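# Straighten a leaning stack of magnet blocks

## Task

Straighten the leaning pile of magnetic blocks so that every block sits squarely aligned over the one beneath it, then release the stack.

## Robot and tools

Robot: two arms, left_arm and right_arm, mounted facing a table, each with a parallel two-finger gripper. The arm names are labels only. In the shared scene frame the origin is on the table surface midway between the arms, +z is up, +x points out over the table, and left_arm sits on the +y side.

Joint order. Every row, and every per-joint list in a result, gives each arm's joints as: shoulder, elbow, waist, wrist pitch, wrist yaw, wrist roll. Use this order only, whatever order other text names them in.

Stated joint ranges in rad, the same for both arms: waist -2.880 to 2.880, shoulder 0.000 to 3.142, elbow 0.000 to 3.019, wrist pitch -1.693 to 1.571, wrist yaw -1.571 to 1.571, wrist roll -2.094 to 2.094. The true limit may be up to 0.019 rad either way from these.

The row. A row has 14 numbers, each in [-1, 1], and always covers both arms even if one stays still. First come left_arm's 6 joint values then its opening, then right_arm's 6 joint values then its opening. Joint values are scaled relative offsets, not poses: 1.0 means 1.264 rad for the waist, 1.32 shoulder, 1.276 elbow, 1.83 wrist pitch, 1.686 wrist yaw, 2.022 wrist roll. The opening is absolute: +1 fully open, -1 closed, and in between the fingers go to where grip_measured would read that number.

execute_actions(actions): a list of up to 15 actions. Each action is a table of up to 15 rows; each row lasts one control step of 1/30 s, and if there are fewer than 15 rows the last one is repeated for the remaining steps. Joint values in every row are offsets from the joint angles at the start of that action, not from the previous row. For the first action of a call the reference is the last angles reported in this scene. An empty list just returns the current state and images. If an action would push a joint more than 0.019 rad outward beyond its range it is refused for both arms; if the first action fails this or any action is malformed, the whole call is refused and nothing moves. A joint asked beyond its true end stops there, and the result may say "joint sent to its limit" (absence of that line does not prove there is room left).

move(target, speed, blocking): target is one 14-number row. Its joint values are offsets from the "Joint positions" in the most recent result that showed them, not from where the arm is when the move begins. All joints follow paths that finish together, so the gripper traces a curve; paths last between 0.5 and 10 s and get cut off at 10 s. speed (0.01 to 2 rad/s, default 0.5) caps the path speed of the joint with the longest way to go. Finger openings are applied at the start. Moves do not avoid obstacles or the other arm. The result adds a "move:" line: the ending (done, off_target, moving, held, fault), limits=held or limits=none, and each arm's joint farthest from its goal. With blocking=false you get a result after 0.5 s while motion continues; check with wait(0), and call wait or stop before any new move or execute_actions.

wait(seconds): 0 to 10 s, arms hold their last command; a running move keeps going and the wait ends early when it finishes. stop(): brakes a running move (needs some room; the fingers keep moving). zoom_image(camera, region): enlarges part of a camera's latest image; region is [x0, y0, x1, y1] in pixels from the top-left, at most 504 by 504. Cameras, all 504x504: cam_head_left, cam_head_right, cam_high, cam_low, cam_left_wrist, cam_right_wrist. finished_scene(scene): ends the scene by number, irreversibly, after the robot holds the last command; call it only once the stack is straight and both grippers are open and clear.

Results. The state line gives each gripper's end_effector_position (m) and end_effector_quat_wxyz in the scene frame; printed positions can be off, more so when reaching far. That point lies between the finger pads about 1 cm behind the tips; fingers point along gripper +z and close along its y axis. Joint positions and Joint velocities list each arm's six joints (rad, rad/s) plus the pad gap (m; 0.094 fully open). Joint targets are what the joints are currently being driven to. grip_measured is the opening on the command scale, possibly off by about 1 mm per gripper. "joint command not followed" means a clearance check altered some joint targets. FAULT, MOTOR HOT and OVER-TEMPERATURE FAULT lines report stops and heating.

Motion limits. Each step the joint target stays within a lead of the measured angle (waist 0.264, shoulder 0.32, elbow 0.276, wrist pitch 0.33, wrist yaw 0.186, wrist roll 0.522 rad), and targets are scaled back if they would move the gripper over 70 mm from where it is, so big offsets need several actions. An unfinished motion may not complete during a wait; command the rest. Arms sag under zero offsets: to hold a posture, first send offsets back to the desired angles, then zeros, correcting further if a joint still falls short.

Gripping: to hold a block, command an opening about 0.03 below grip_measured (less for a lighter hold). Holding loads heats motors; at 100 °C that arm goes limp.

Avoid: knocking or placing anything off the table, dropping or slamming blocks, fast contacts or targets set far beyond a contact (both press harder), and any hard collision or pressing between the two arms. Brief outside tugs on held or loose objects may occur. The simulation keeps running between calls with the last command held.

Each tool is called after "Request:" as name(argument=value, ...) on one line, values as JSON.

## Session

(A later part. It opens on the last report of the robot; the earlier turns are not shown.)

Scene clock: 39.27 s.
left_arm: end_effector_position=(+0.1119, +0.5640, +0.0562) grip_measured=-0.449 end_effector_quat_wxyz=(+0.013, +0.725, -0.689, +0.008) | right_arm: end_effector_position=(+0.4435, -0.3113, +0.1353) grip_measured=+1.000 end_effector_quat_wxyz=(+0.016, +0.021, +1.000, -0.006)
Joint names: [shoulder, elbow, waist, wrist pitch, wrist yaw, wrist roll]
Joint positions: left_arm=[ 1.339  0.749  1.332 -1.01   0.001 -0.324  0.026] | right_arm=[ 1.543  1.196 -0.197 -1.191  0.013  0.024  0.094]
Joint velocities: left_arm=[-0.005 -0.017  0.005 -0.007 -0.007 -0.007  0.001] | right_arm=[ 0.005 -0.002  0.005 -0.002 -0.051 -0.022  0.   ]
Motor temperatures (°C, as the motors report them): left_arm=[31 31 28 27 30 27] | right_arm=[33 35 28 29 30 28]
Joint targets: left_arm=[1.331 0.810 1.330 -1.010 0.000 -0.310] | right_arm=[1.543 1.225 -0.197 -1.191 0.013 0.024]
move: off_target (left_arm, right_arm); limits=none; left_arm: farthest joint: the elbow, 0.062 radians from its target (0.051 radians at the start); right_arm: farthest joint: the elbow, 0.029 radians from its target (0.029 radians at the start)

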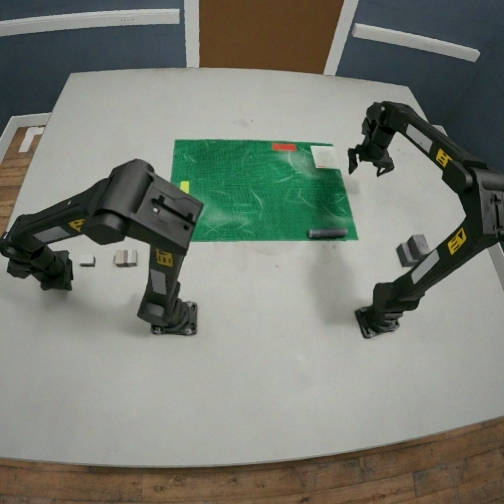

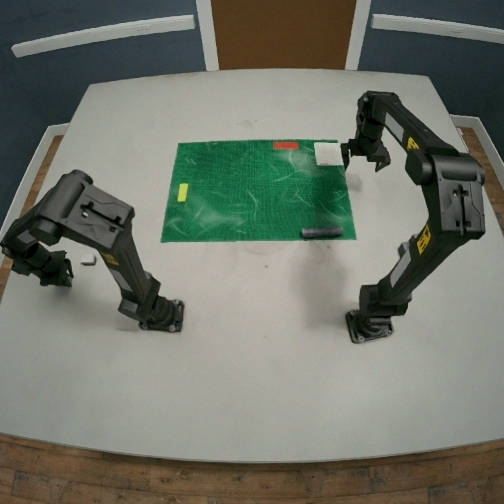

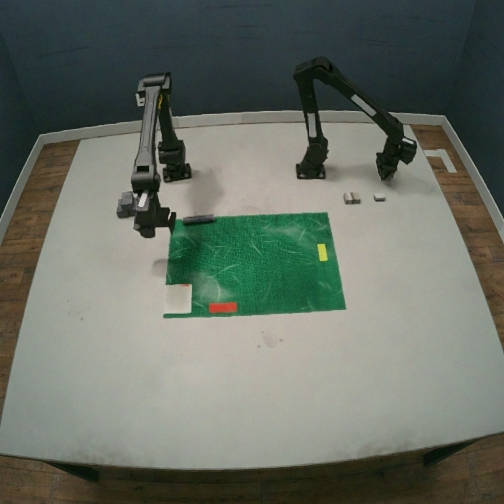

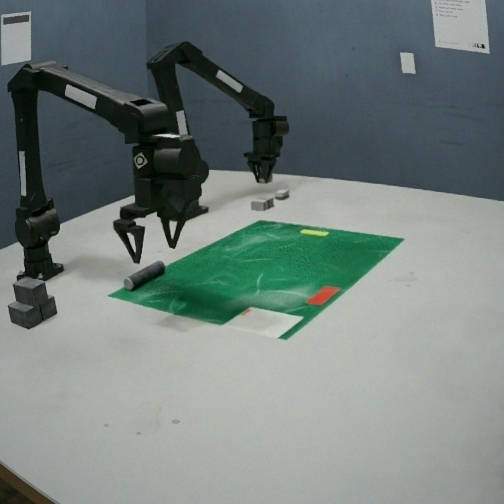

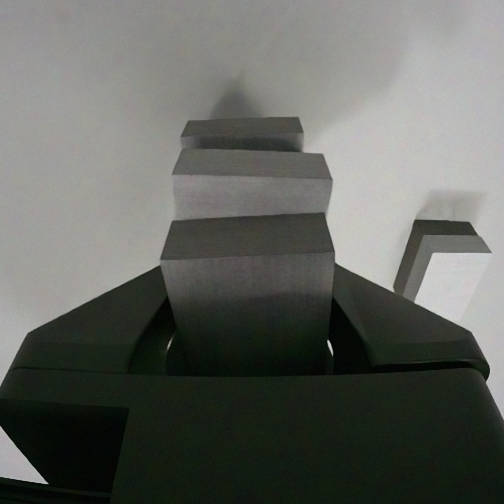

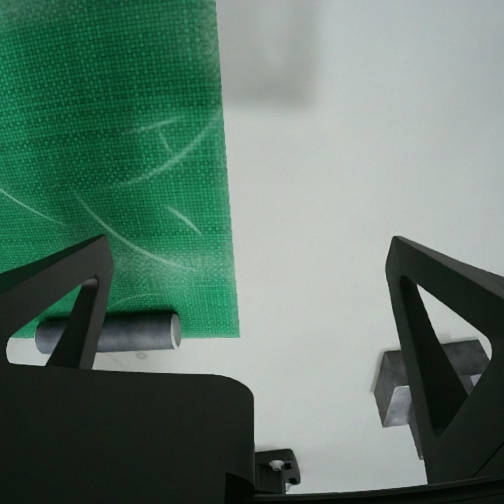

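Request:
move(target=[0.038,-0.012,0,0.078,0,0,-0.5,0,0.023,0,0,0,0,1], speed=0.12)

Request:
zoom_image(camera="cam_low", region=[225, 125, 325, 215])

Scene clock: 42.07 s.
left_arm: end_effector_position=(+0.1151, +0.5754, +0.0303) grip_measured=-0.449 end_effector_quat_wxyz=(-0.003, +0.725, -0.689, -0.001) | right_arm: end_effector_position=(+0.4435, -0.3113, +0.1353) grip_measured=+1.000 end_effector_quat_wxyz=(+0.016, +0.021, +1.000, -0.006)
Joint names: [shoulder, elbow, waist, wrist pitch, wrist yaw, wrist roll]
Joint positions: left_arm=[ 1.397  0.721  1.332 -0.888  0.001 -0.324  0.026] | right_arm=[ 1.543  1.196 -0.197 -1.191  0.013  0.024  0.094]
Joint velocities: left_arm=[-0.005 -0.002 -0.005  0.012  0.022 -0.022  0.   ] | right_arm=[-0.015  0.002 -0.005 -0.007 -0.037  0.037  0.   ]
Motor temperatures (°C, as the motors report them): left_arm=[31 31 28 27 30 27] | right_arm=[33 35 28 29 30 28]
Joint targets: left_arm=[1.389 0.733 1.332 -0.867 0.001 -0.324] | right_arm=[1.543 1.225 -0.197 -1.191 0.013 0.024]
move: off_target (right_arm); limits=none; left_arm: farthest joint: the wrist pitch, 0.020 radians from its target (0.143 radians at the start); right_arm: farthest joint: the elbow, 0.029 radians from its target (0.029 radians at the start)

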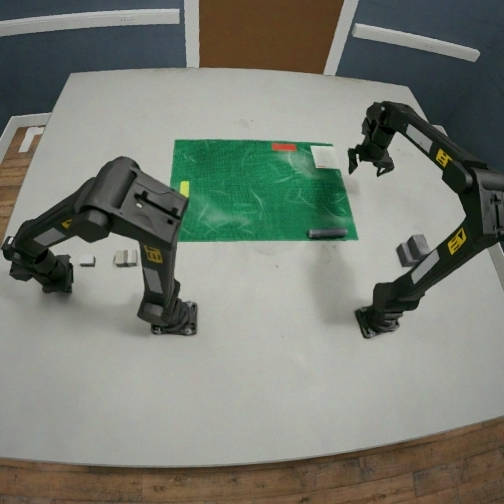

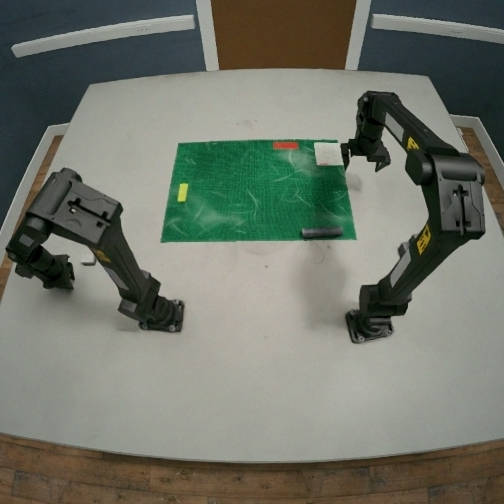

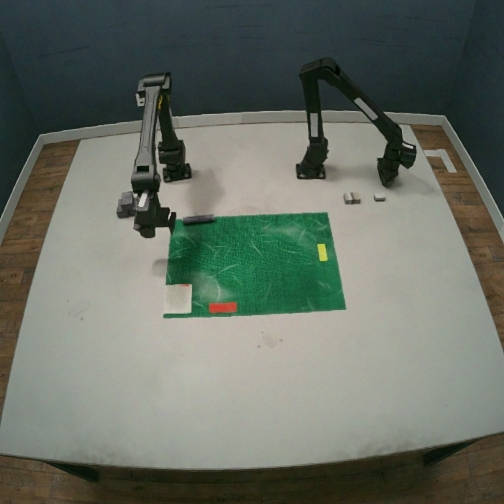

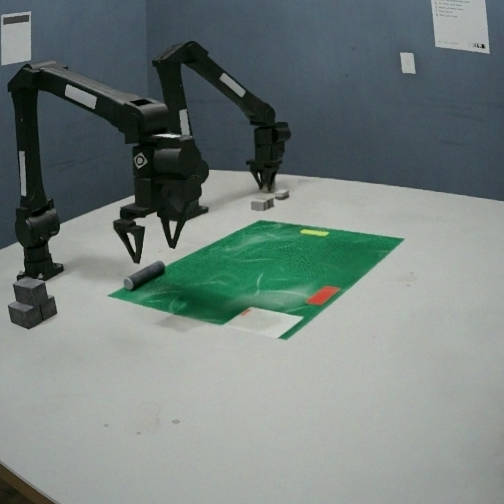

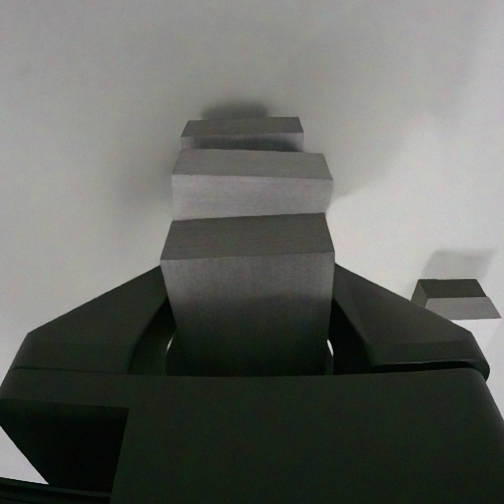

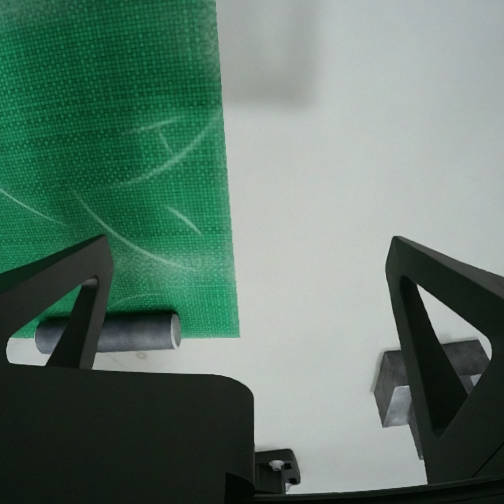

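Region (225, 125, 325, 215) of cam_low's 504x504 image, scaled by 5.040, with more detail than that image has; it fills the top 454 rows of this view, and the rest is white.

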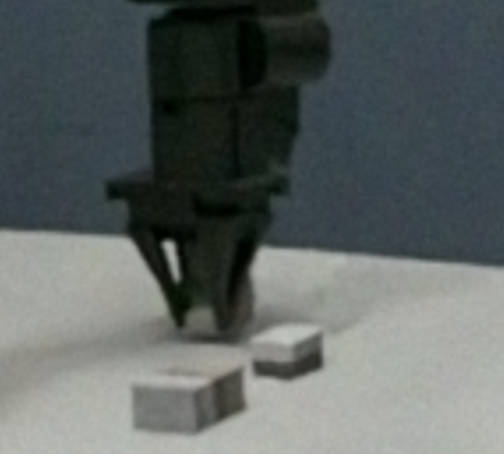

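Request:
move(target=[-0.005,-0.018,0,0.024,0,0,-0.5,0,0.023,0,0,0,0,1], speed=0.05)

Request:
zoom_image(camera="cam_low", region=[225, 125, 325, 215])

Scene clock: 43.70 s.
left_arm: end_effector_position=(+0.1119, +0.5643, +0.0202) grip_measured=-0.449 end_effector_quat_wxyz=(+0.007, +0.724, -0.689, +0.004) | right_arm: end_effector_position=(+0.4435, -0.3113, +0.1353) grip_measured=+1.000 end_effector_quat_wxyz=(+0.016, +0.021, +1.000, -0.006)
Joint names: [shoulder, elbow, waist, wrist pitch, wrist yaw, wrist roll]
Joint positions: left_arm=[ 1.404  0.693  1.332 -0.877  0.001 -0.324  0.026] | right_arm=[ 1.543  1.196 -0.197 -1.191  0.013  0.024  0.094]
Joint velocities: left_arm=[-0.005  0.002  0.005  0.002 -0.007  0.051  0.   ] | right_arm=[-0.005  0.012 -0.005 -0.022  0.066 -0.037  0.   ]
Motor temperatures (°C, as the motors report them): left_arm=[31 31 28 27 30 27] | right_arm=[33 35 28 29 30 28]
Joint targets: left_arm=[1.390 0.698 1.332 -0.844 0.001 -0.324] | right_arm=[1.543 1.225 -0.197 -1.191 0.013 0.024]
move: off_target (left_arm, right_arm); limits=none; left_arm: farthest joint: the wrist pitch, 0.032 radians from its target (0.044 radians at the start); right_arm: farthest joint: the elbow, 0.029 radians from its target (0.029 radians at the start)

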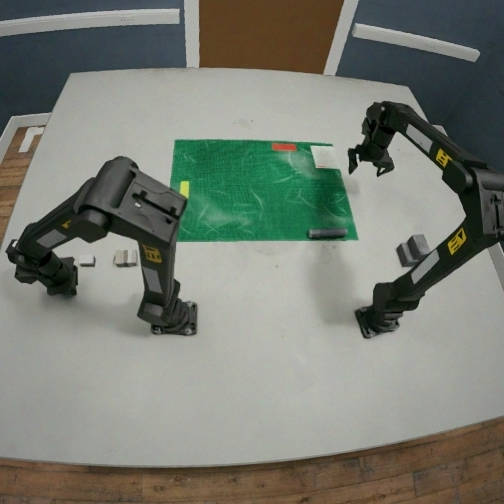

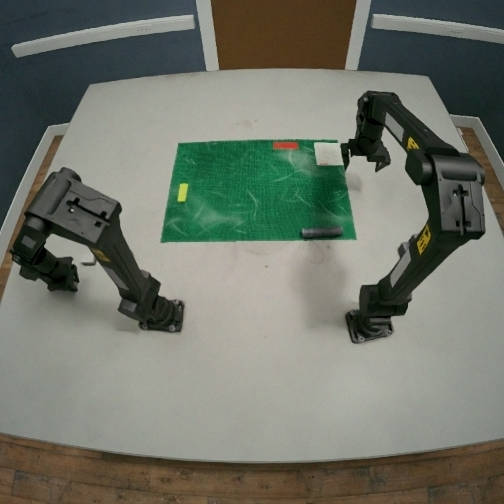

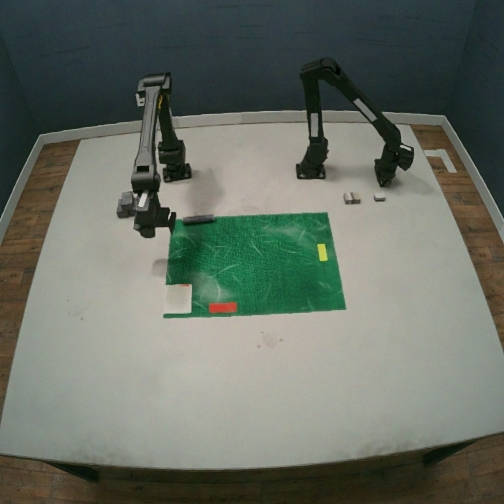

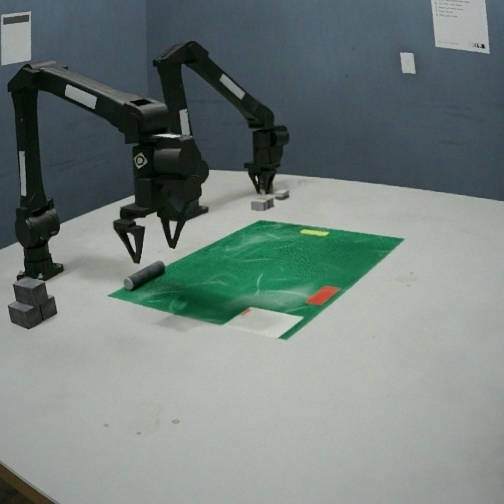

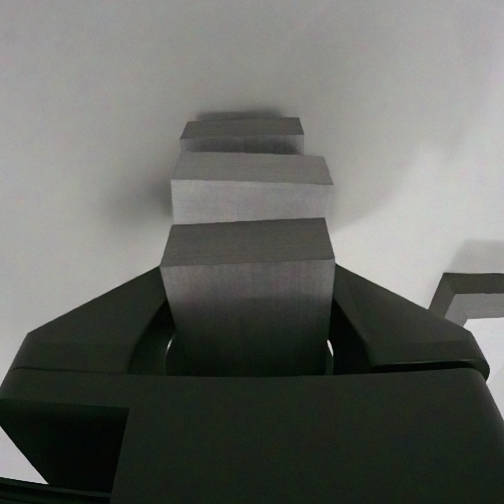

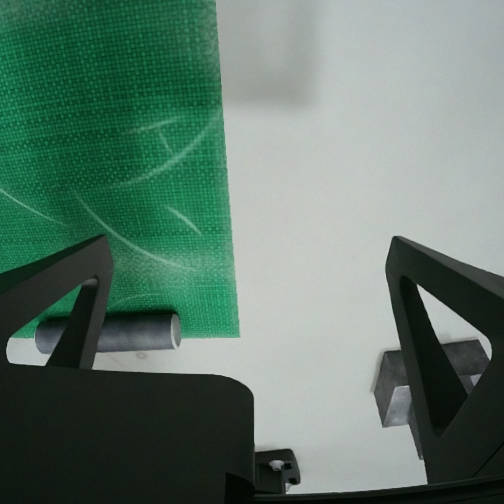

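Region (225, 125, 325, 215) of cam_low's 504x504 image, scaled by 5.040, with more detail than that image has; it fills the top 454 rows of this view, and the rest is white.

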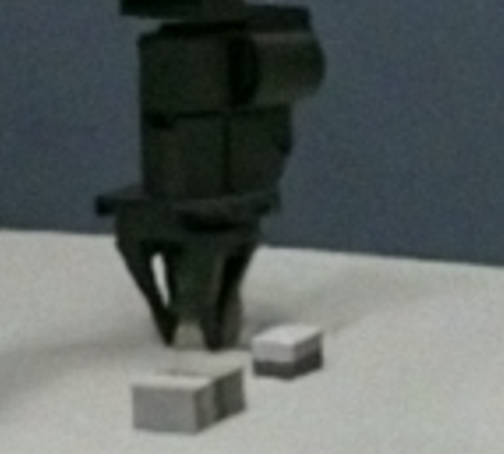

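Request:
execute_actions(actions=[[[0,0.02,0,0,0,0,0,0,0.023,0,0,0,0,1]]])

Request:
move(target=[-0.026,0.063,0,-0.035,0,0,0,0,0.023,0,0,0,0,1], speed=0.15)

Scene clock: 45.07 s.
left_arm: end_effector_position=(+0.1119, +0.5643, +0.0202) grip_measured=-0.002 end_effector_quat_wxyz=(+0.007, +0.724, -0.689, +0.004) | right_arm: end_effector_position=(+0.4435, -0.3113, +0.1353) grip_measured=+1.000 end_effector_quat_wxyz=(+0.016, +0.021, +1.000, -0.006)
Joint names: [shoulder, elbow, waist, wrist pitch, wrist yaw, wrist roll]
Joint positions: left_arm=[ 1.404  0.693  1.332 -0.877  0.001 -0.324  0.047] | right_arm=[ 1.543  1.196 -0.197 -1.191  0.013  0.024  0.094]
Joint velocities: left_arm=[-0.015 -0.002 -0.005 -0.002 -0.022 -0.007  0.   ] | right_arm=[-0.005 -0.002 -0.015 -0.002  0.007  0.022  0.   ]
Motor temperatures (°C, as the motors report them): left_arm=[31 31 28 27 30 27] | right_arm=[33 35 28 29 30 28]
Joint targets: left_arm=[1.404 0.718 1.332 -0.877 0.001 -0.324] | right_arm=[1.543 1.225 -0.197 -1.191 0.013 0.024]

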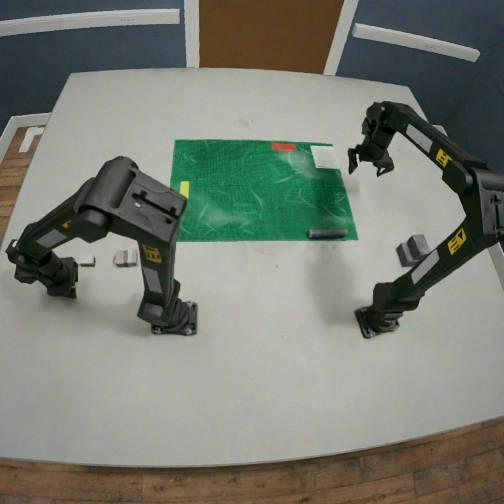

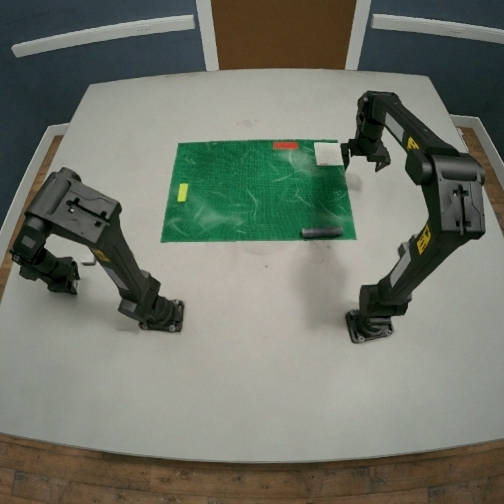

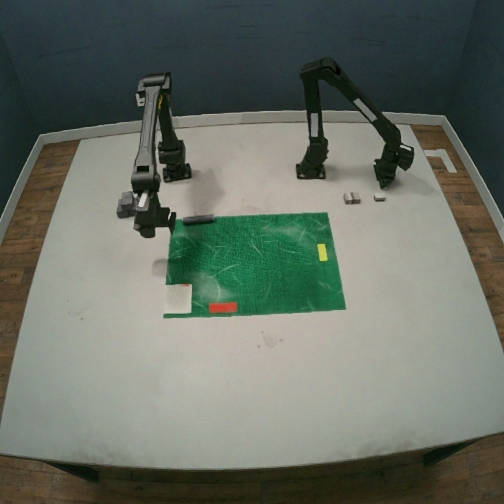

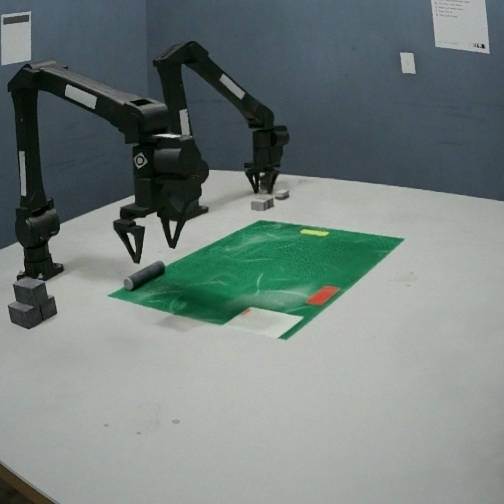

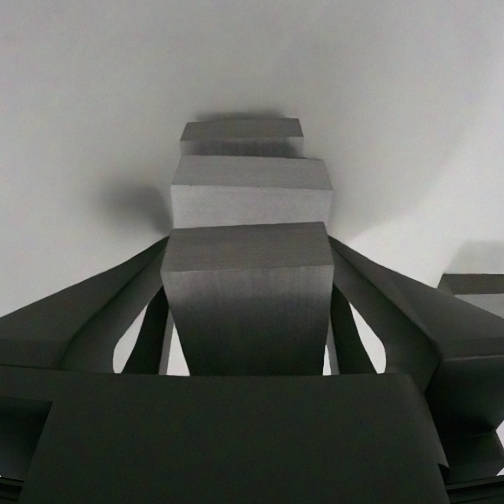

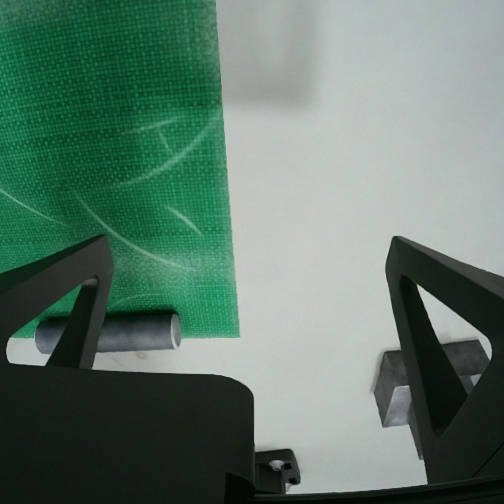

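Scene clock: 46.00 s.
left_arm: end_effector_position=(+0.1152, +0.5760, +0.0400) grip_measured=-0.002 end_effector_quat_wxyz=(-0.001, +0.725, -0.689, -0.000) | right_arm: end_effector_position=(+0.4435, -0.3113, +0.1353) grip_measured=+1.000 end_effector_quat_wxyz=(+0.016, +0.021, +1.000, -0.006)
Joint names: [shoulder, elbow, waist, wrist pitch, wrist yaw, wrist roll]
Joint positions: left_arm=[ 1.382  0.737  1.332 -0.924  0.001 -0.324  0.047] | right_arm=[ 1.543  1.196 -0.197 -1.191  0.013  0.024  0.094]
Joint velocities: left_arm=[-0.005 -0.002  0.005  0.027 -0.037 -0.007  0.002] | right_arm=[-0.005  0.007 -0.005  0.002 -0.022 -0.051  0.   ]
Motor temperatures (°C, as the motors report them): left_arm=[31 31 28 27 30 27] | right_arm=[33 35 28 29 30 28]
Joint targets: left_arm=[1.369 0.773 1.332 -0.941 0.001 -0.324] | right_arm=[1.543 1.225 -0.197 -1.191 0.013 0.024]
move: off_target (left_arm, right_arm); limits=none; left_arm: farthest joint: the elbow, 0.036 radians from its target (0.081 radians at the start); right_arm: farthest joint: the elbow, 0.029 radians from its target (0.029 radians at the start)

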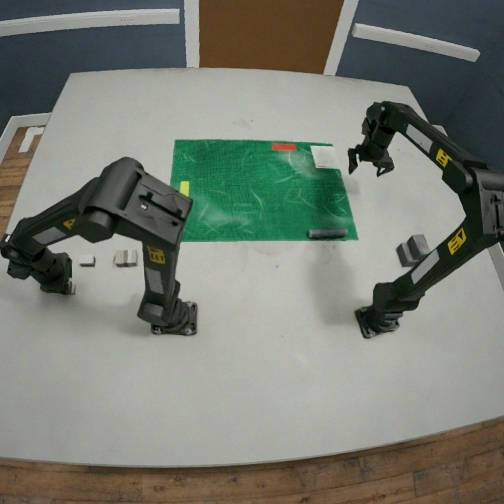

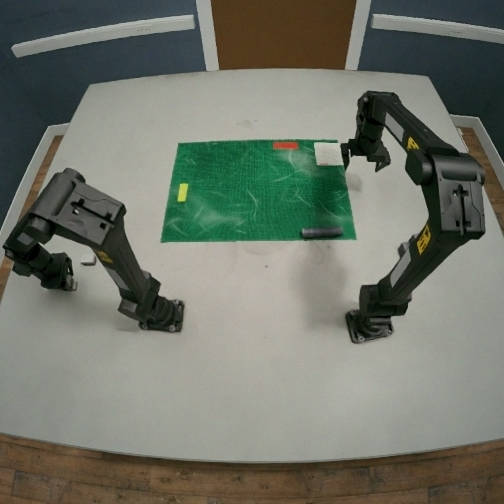

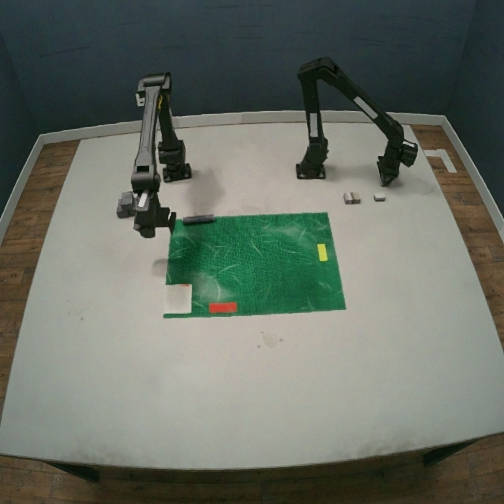

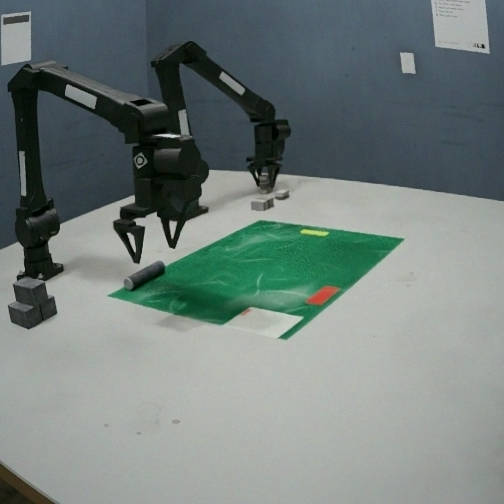

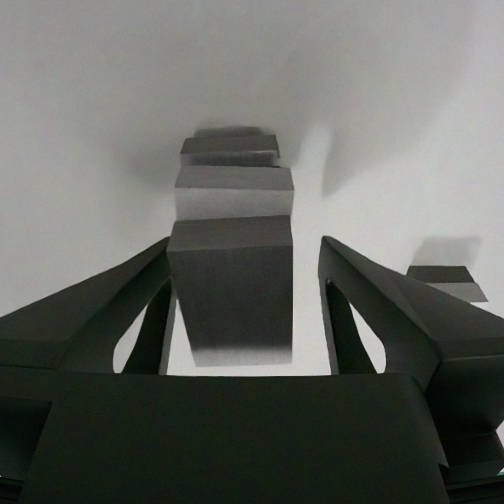

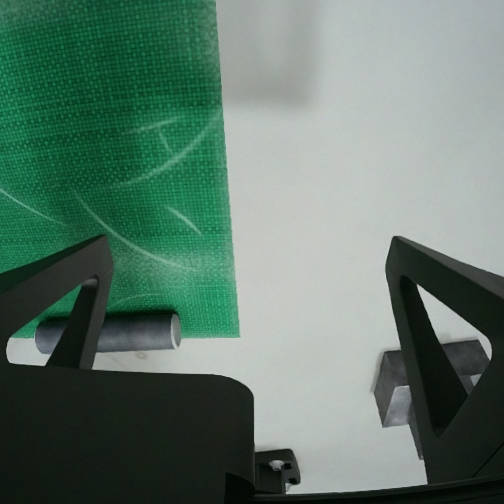

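Request:
execute_actions(actions=[[[-0.008,0.025,0.015,0,0,0.01,-0.1,0,0.023,0,0,0,0,1]],[[0,0.02,0,0,0,0,-0.3,0,0.023,0,0,0,0,1]],[[0,0.02,0,0,0,0,-0.43,0,0.023,0,0,0,0,1]],[[0,0.02,0,0,0,0,-0.53,0,0.023,0,0,0,0,1]],[[0,0.02,0,0,0,0,0,0,0.023,0,0,0,0,1]]])

Request:
zoom_image(camera="cam_low", region=[235, 150, 305, 215])

Scene clock: 49.53 s.
left_arm: end_effector_position=(+0.1114, +0.5770, +0.0400) grip_measured=-0.002 end_effector_quat_wxyz=(-0.001, +0.726, -0.687, -0.001) | right_arm: end_effector_position=(+0.4435, -0.3113, +0.1353) grip_measured=+1.000 end_effector_quat_wxyz=(+0.016, +0.021, +1.000, -0.006)
Joint names: [shoulder, elbow, waist, wrist pitch, wrist yaw, wrist roll]
Joint positions: left_arm=[ 1.382  0.737  1.344 -0.924 -0.    -0.318  0.047] | right_arm=[ 1.543  1.196 -0.197 -1.191  0.013  0.024  0.094]
Joint velocities: left_arm=[-0.024 -0.012 -0.015 -0.017 -0.022 -0.022 -0.002] | right_arm=[ 0.005 -0.002  0.005 -0.007  0.022  0.007  0.   ]
Motor temperatures (°C, as the motors report them): left_arm=[32 31 28 27 30 27] | right_arm=[33 35 28 29 30 28]
Joint targets: left_arm=[1.382 0.763 1.344 -0.924 -0.000 -0.318] | right_arm=[1.543 1.225 -0.197 -1.191 0.013 0.024]

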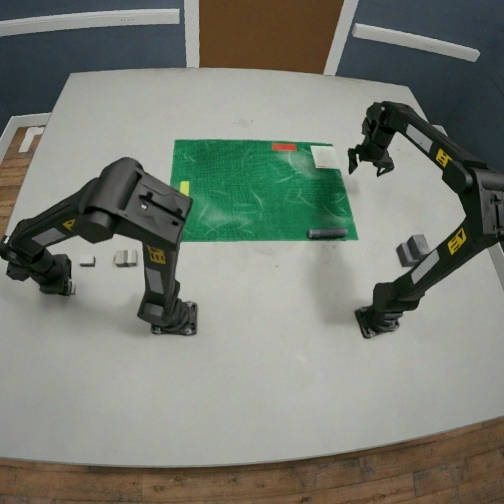

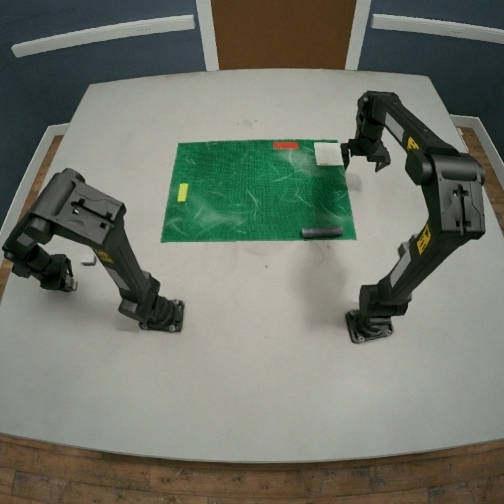

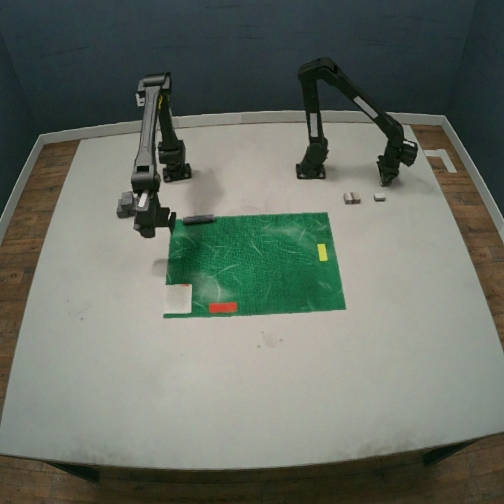

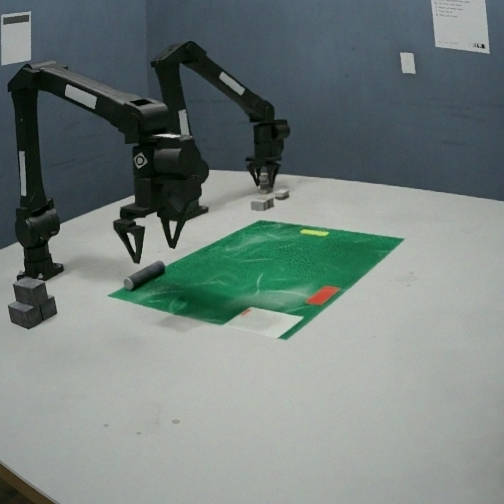

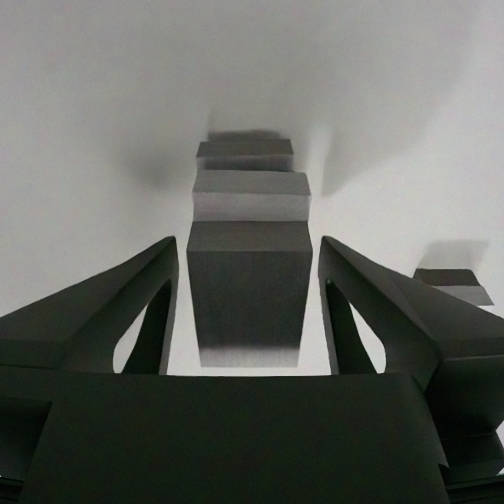

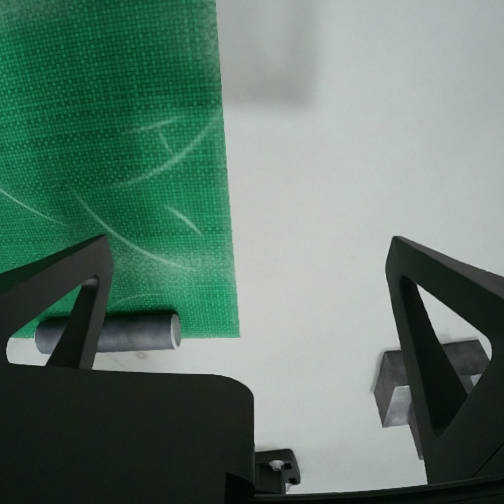

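Region (235, 150, 305, 215) of cam_low's 504x504 image, scaled by 7.200, with more detail than that image has; it fills the top 468 rows of this view, and the rest is white.

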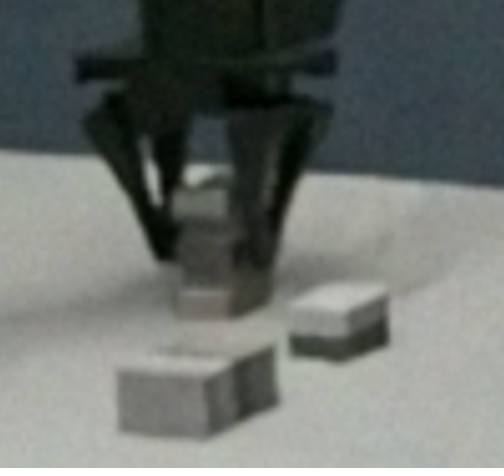

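Request:
execute_actions(actions=[[[0,0.02,0,0,0,0,1,0,0.023,0,0,0,0,1]]])

Request:
move(target=[0,0.02,0,0,0,0.784,1,0,0.023,0,0,0,0,1], speed=1)

Scene clock: 50.93 s.
left_arm: end_effector_position=(+0.1114, +0.5770, +0.0400) grip_measured=+1.000 end_effector_quat_wxyz=(-0.001, +0.726, -0.687, -0.001) | right_arm: end_effector_position=(+0.4435, -0.3113, +0.1353) grip_measured=+1.000 end_effector_quat_wxyz=(+0.016, +0.021, +1.000, -0.006)
Joint names: [shoulder, elbow, waist, wrist pitch, wrist yaw, wrist roll]
Joint positions: left_arm=[ 1.382  0.737  1.344 -0.924 -0.    -0.318  0.094] | right_arm=[ 1.543  1.196 -0.197 -1.191  0.013  0.024  0.094]
Joint velocities: left_arm=[-0.015  0.007 -0.024 -0.022  0.037 -0.037  0.   ] | right_arm=[-0.005 -0.002 -0.015 -0.007 -0.051  0.037  0.   ]
Motor temperatures (°C, as the motors report them): left_arm=[32 31 28 27 30 27] | right_arm=[33 35 28 29 30 28]
Joint targets: left_arm=[1.382 0.763 1.344 -0.924 -0.000 -0.318] | right_arm=[1.543 1.225 -0.197 -1.191 0.013 0.024]

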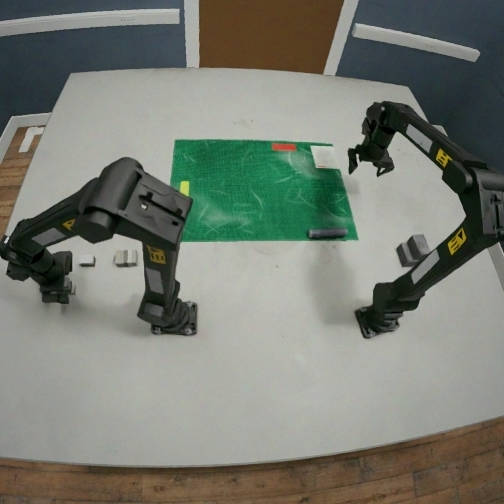

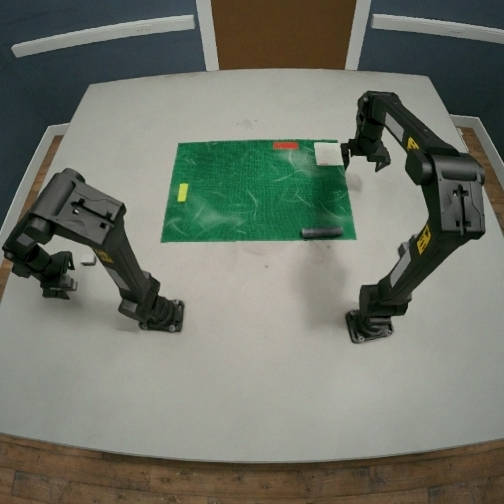

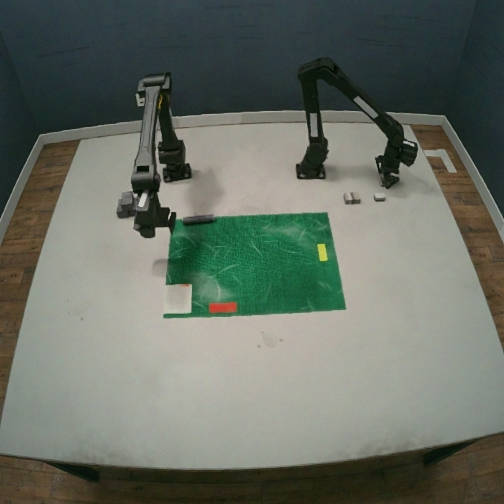

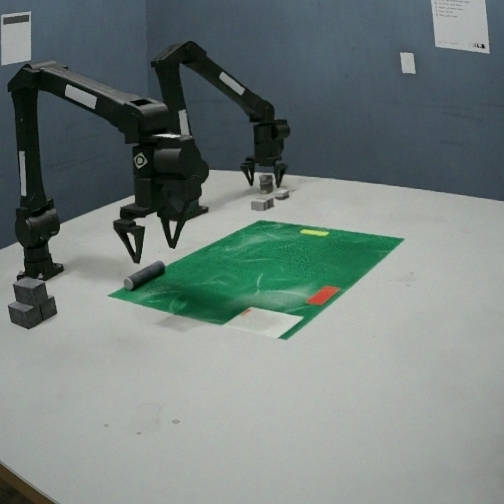

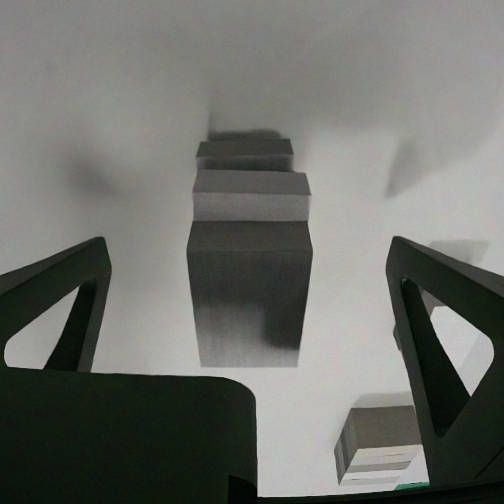

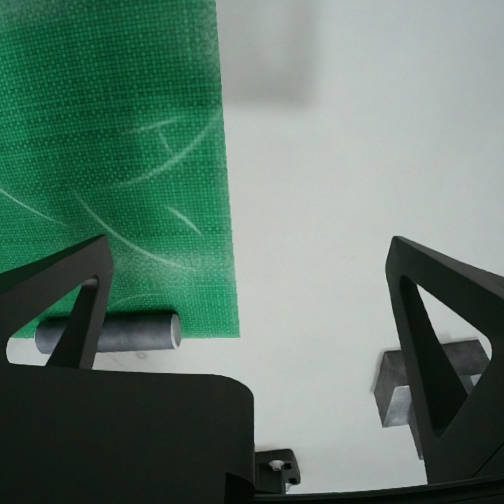

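Scene clock: 53.47 s.
left_arm: end_effector_position=(+0.1114, +0.5770, +0.0400) grip_measured=+1.000 end_effector_quat_wxyz=(+0.000, -0.028, +1.000, +0.001) | right_arm: end_effector_position=(+0.4425, -0.3113, +0.1343) grip_measured=+1.000 end_effector_quat_wxyz=(+0.015, +0.021, +1.000, -0.006)
Joint names: [shoulder, elbow, waist, wrist pitch, wrist yaw, wrist roll]
Joint positions: left_arm=[ 1.382  0.737  1.344 -0.924 -0.     1.253  0.094] | right_arm=[ 1.543  1.193 -0.197 -1.191  0.013  0.024  0.094]
Joint velocities: left_arm=[-0.005 -0.002 -0.015 -0.002 -0.007 -0.022  0.   ] | right_arm=[ 0.005  0.002 -0.005  0.002 -0.066 -0.037  0.   ]
Motor temperatures (°C, as the motors report them): left_arm=[32 31 28 27 30 27] | right_arm=[33 35 28 29 30 28]
Joint targets: left_arm=[1.382 0.763 1.344 -0.924 -0.000 1.268] | right_arm=[1.543 1.226 -0.197 -1.191 0.013 0.024]
move: off_target (left_arm, right_arm); limits=none; left_arm: farthest joint: the elbow, 0.025 radians from its target (0.025 radians at the start); right_arm: farthest joint: the elbow, 0.032 radians from its target (0.029 radians at the start)

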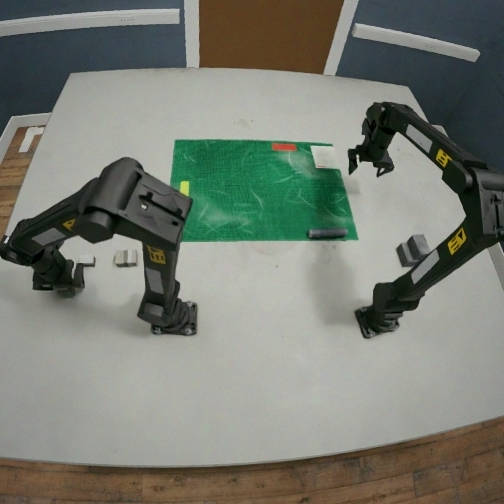

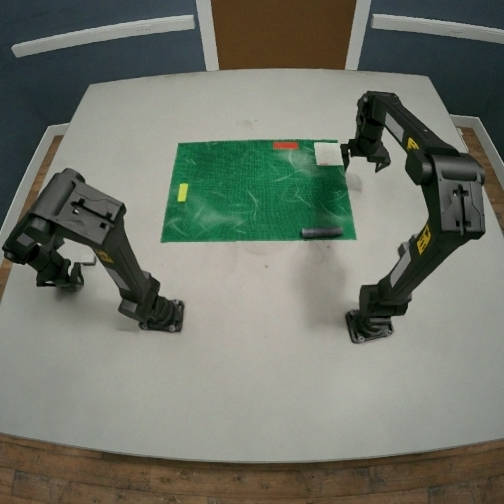

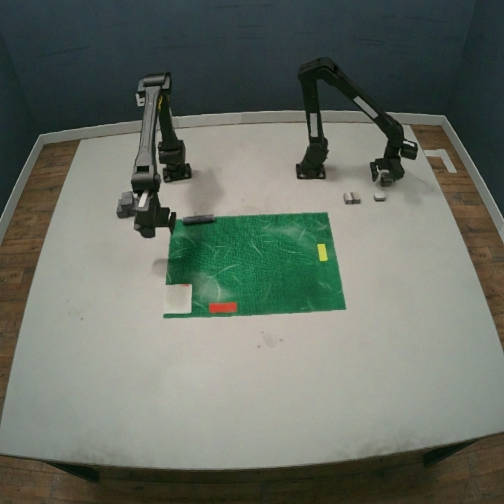

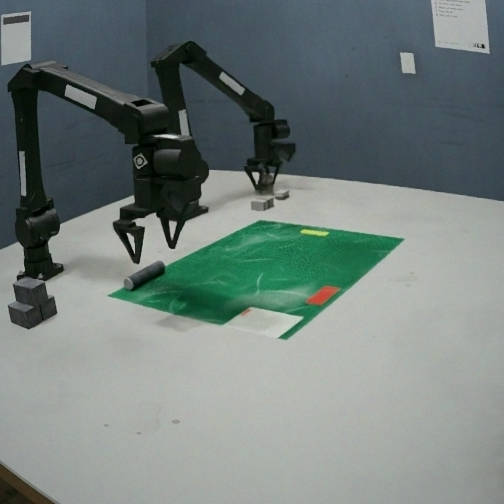

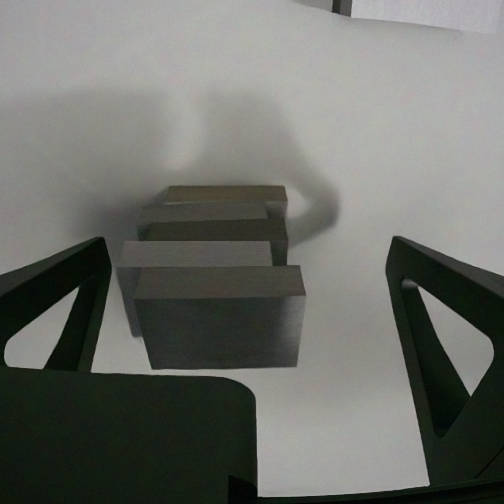

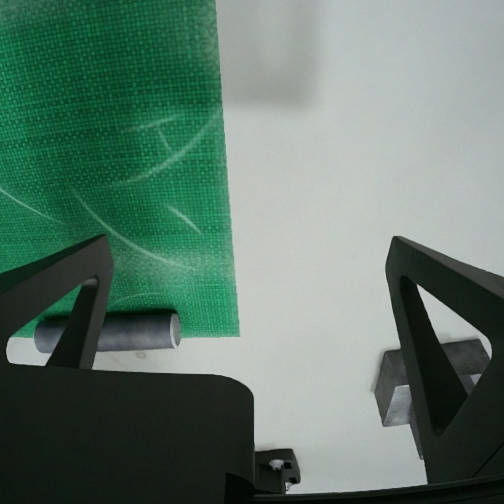

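Request:
move(target=[0.047,0.022,0.01,0.04,0,0.008,0.5,0,0.023,0,0,0,0,1], speed=0.1)

Scene clock: 55.50 s.
left_arm: end_effector_position=(+0.1124, +0.5856, +0.0241) grip_measured=+0.502 end_effector_quat_wxyz=(+0.001, -0.029, +1.000, +0.003) | right_arm: end_effector_position=(+0.4425, -0.3113, +0.1343) grip_measured=+1.000 end_effector_quat_wxyz=(+0.015, +0.021, +1.000, -0.006)
Joint names: [shoulder, elbow, waist, wrist pitch, wrist yaw, wrist roll]
Joint positions: left_arm=[ 1.434  0.737  1.348 -0.869 -0.     1.255  0.071] | right_arm=[ 1.543  1.193 -0.197 -1.191  0.013  0.024  0.094]
Joint velocities: left_arm=[ 0.005 -0.002  0.005 -0.012 -0.022 -0.007 -0.   ] | right_arm=[ 0.005 -0.007 -0.005  0.002  0.037 -0.066  0.   ]
Motor temperatures (°C, as the motors report them): left_arm=[32 31 28 27 30 27] | right_arm=[33 36 28 29 30 28]
Joint targets: left_arm=[1.443 0.766 1.357 -0.851 -0.000 1.269] | right_arm=[1.543 1.223 -0.197 -1.191 0.013 0.024]
move: off_target (left_arm, right_arm); limits=none; left_arm: farthest joint: the elbow, 0.028 radians from its target (0.028 radians at the start); right_arm: farthest joint: the elbow, 0.029 radians from its target (0.029 radians at the start)

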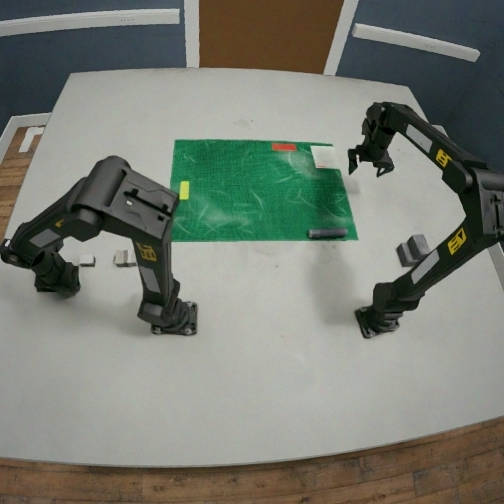

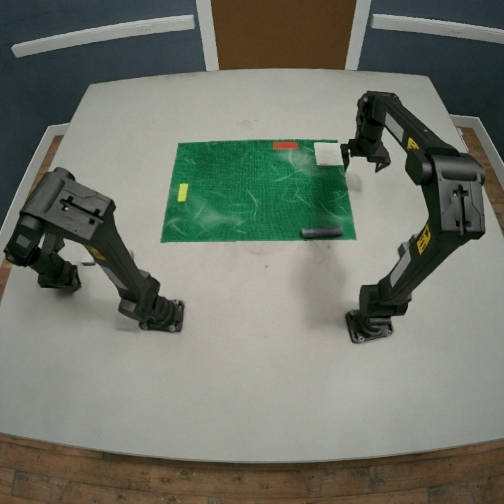

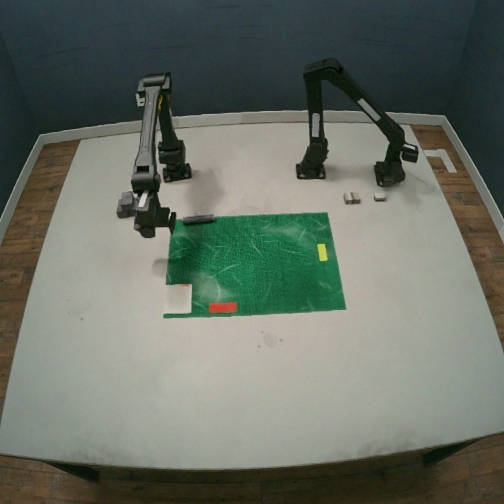

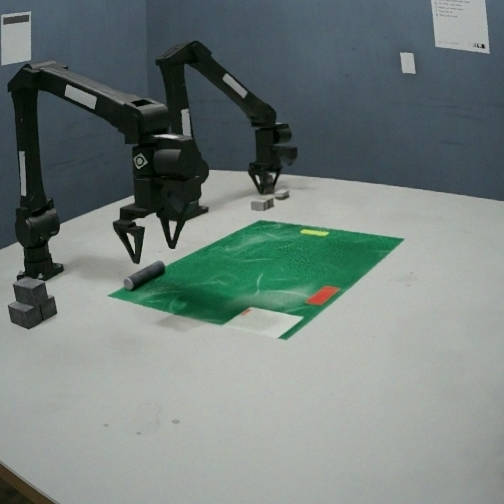

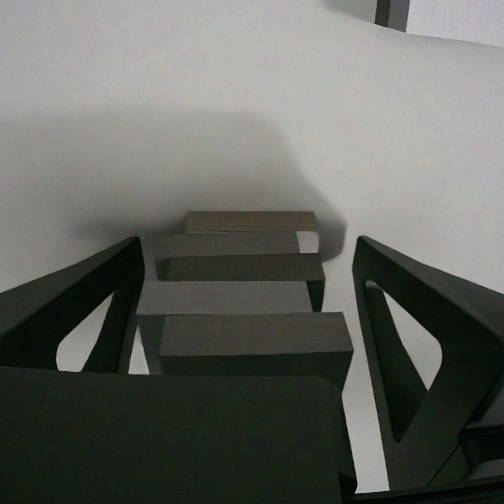

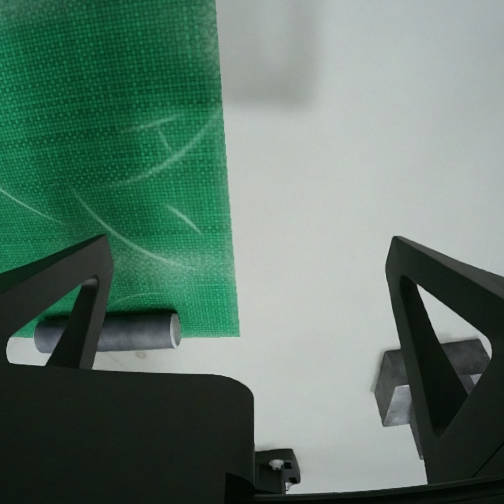

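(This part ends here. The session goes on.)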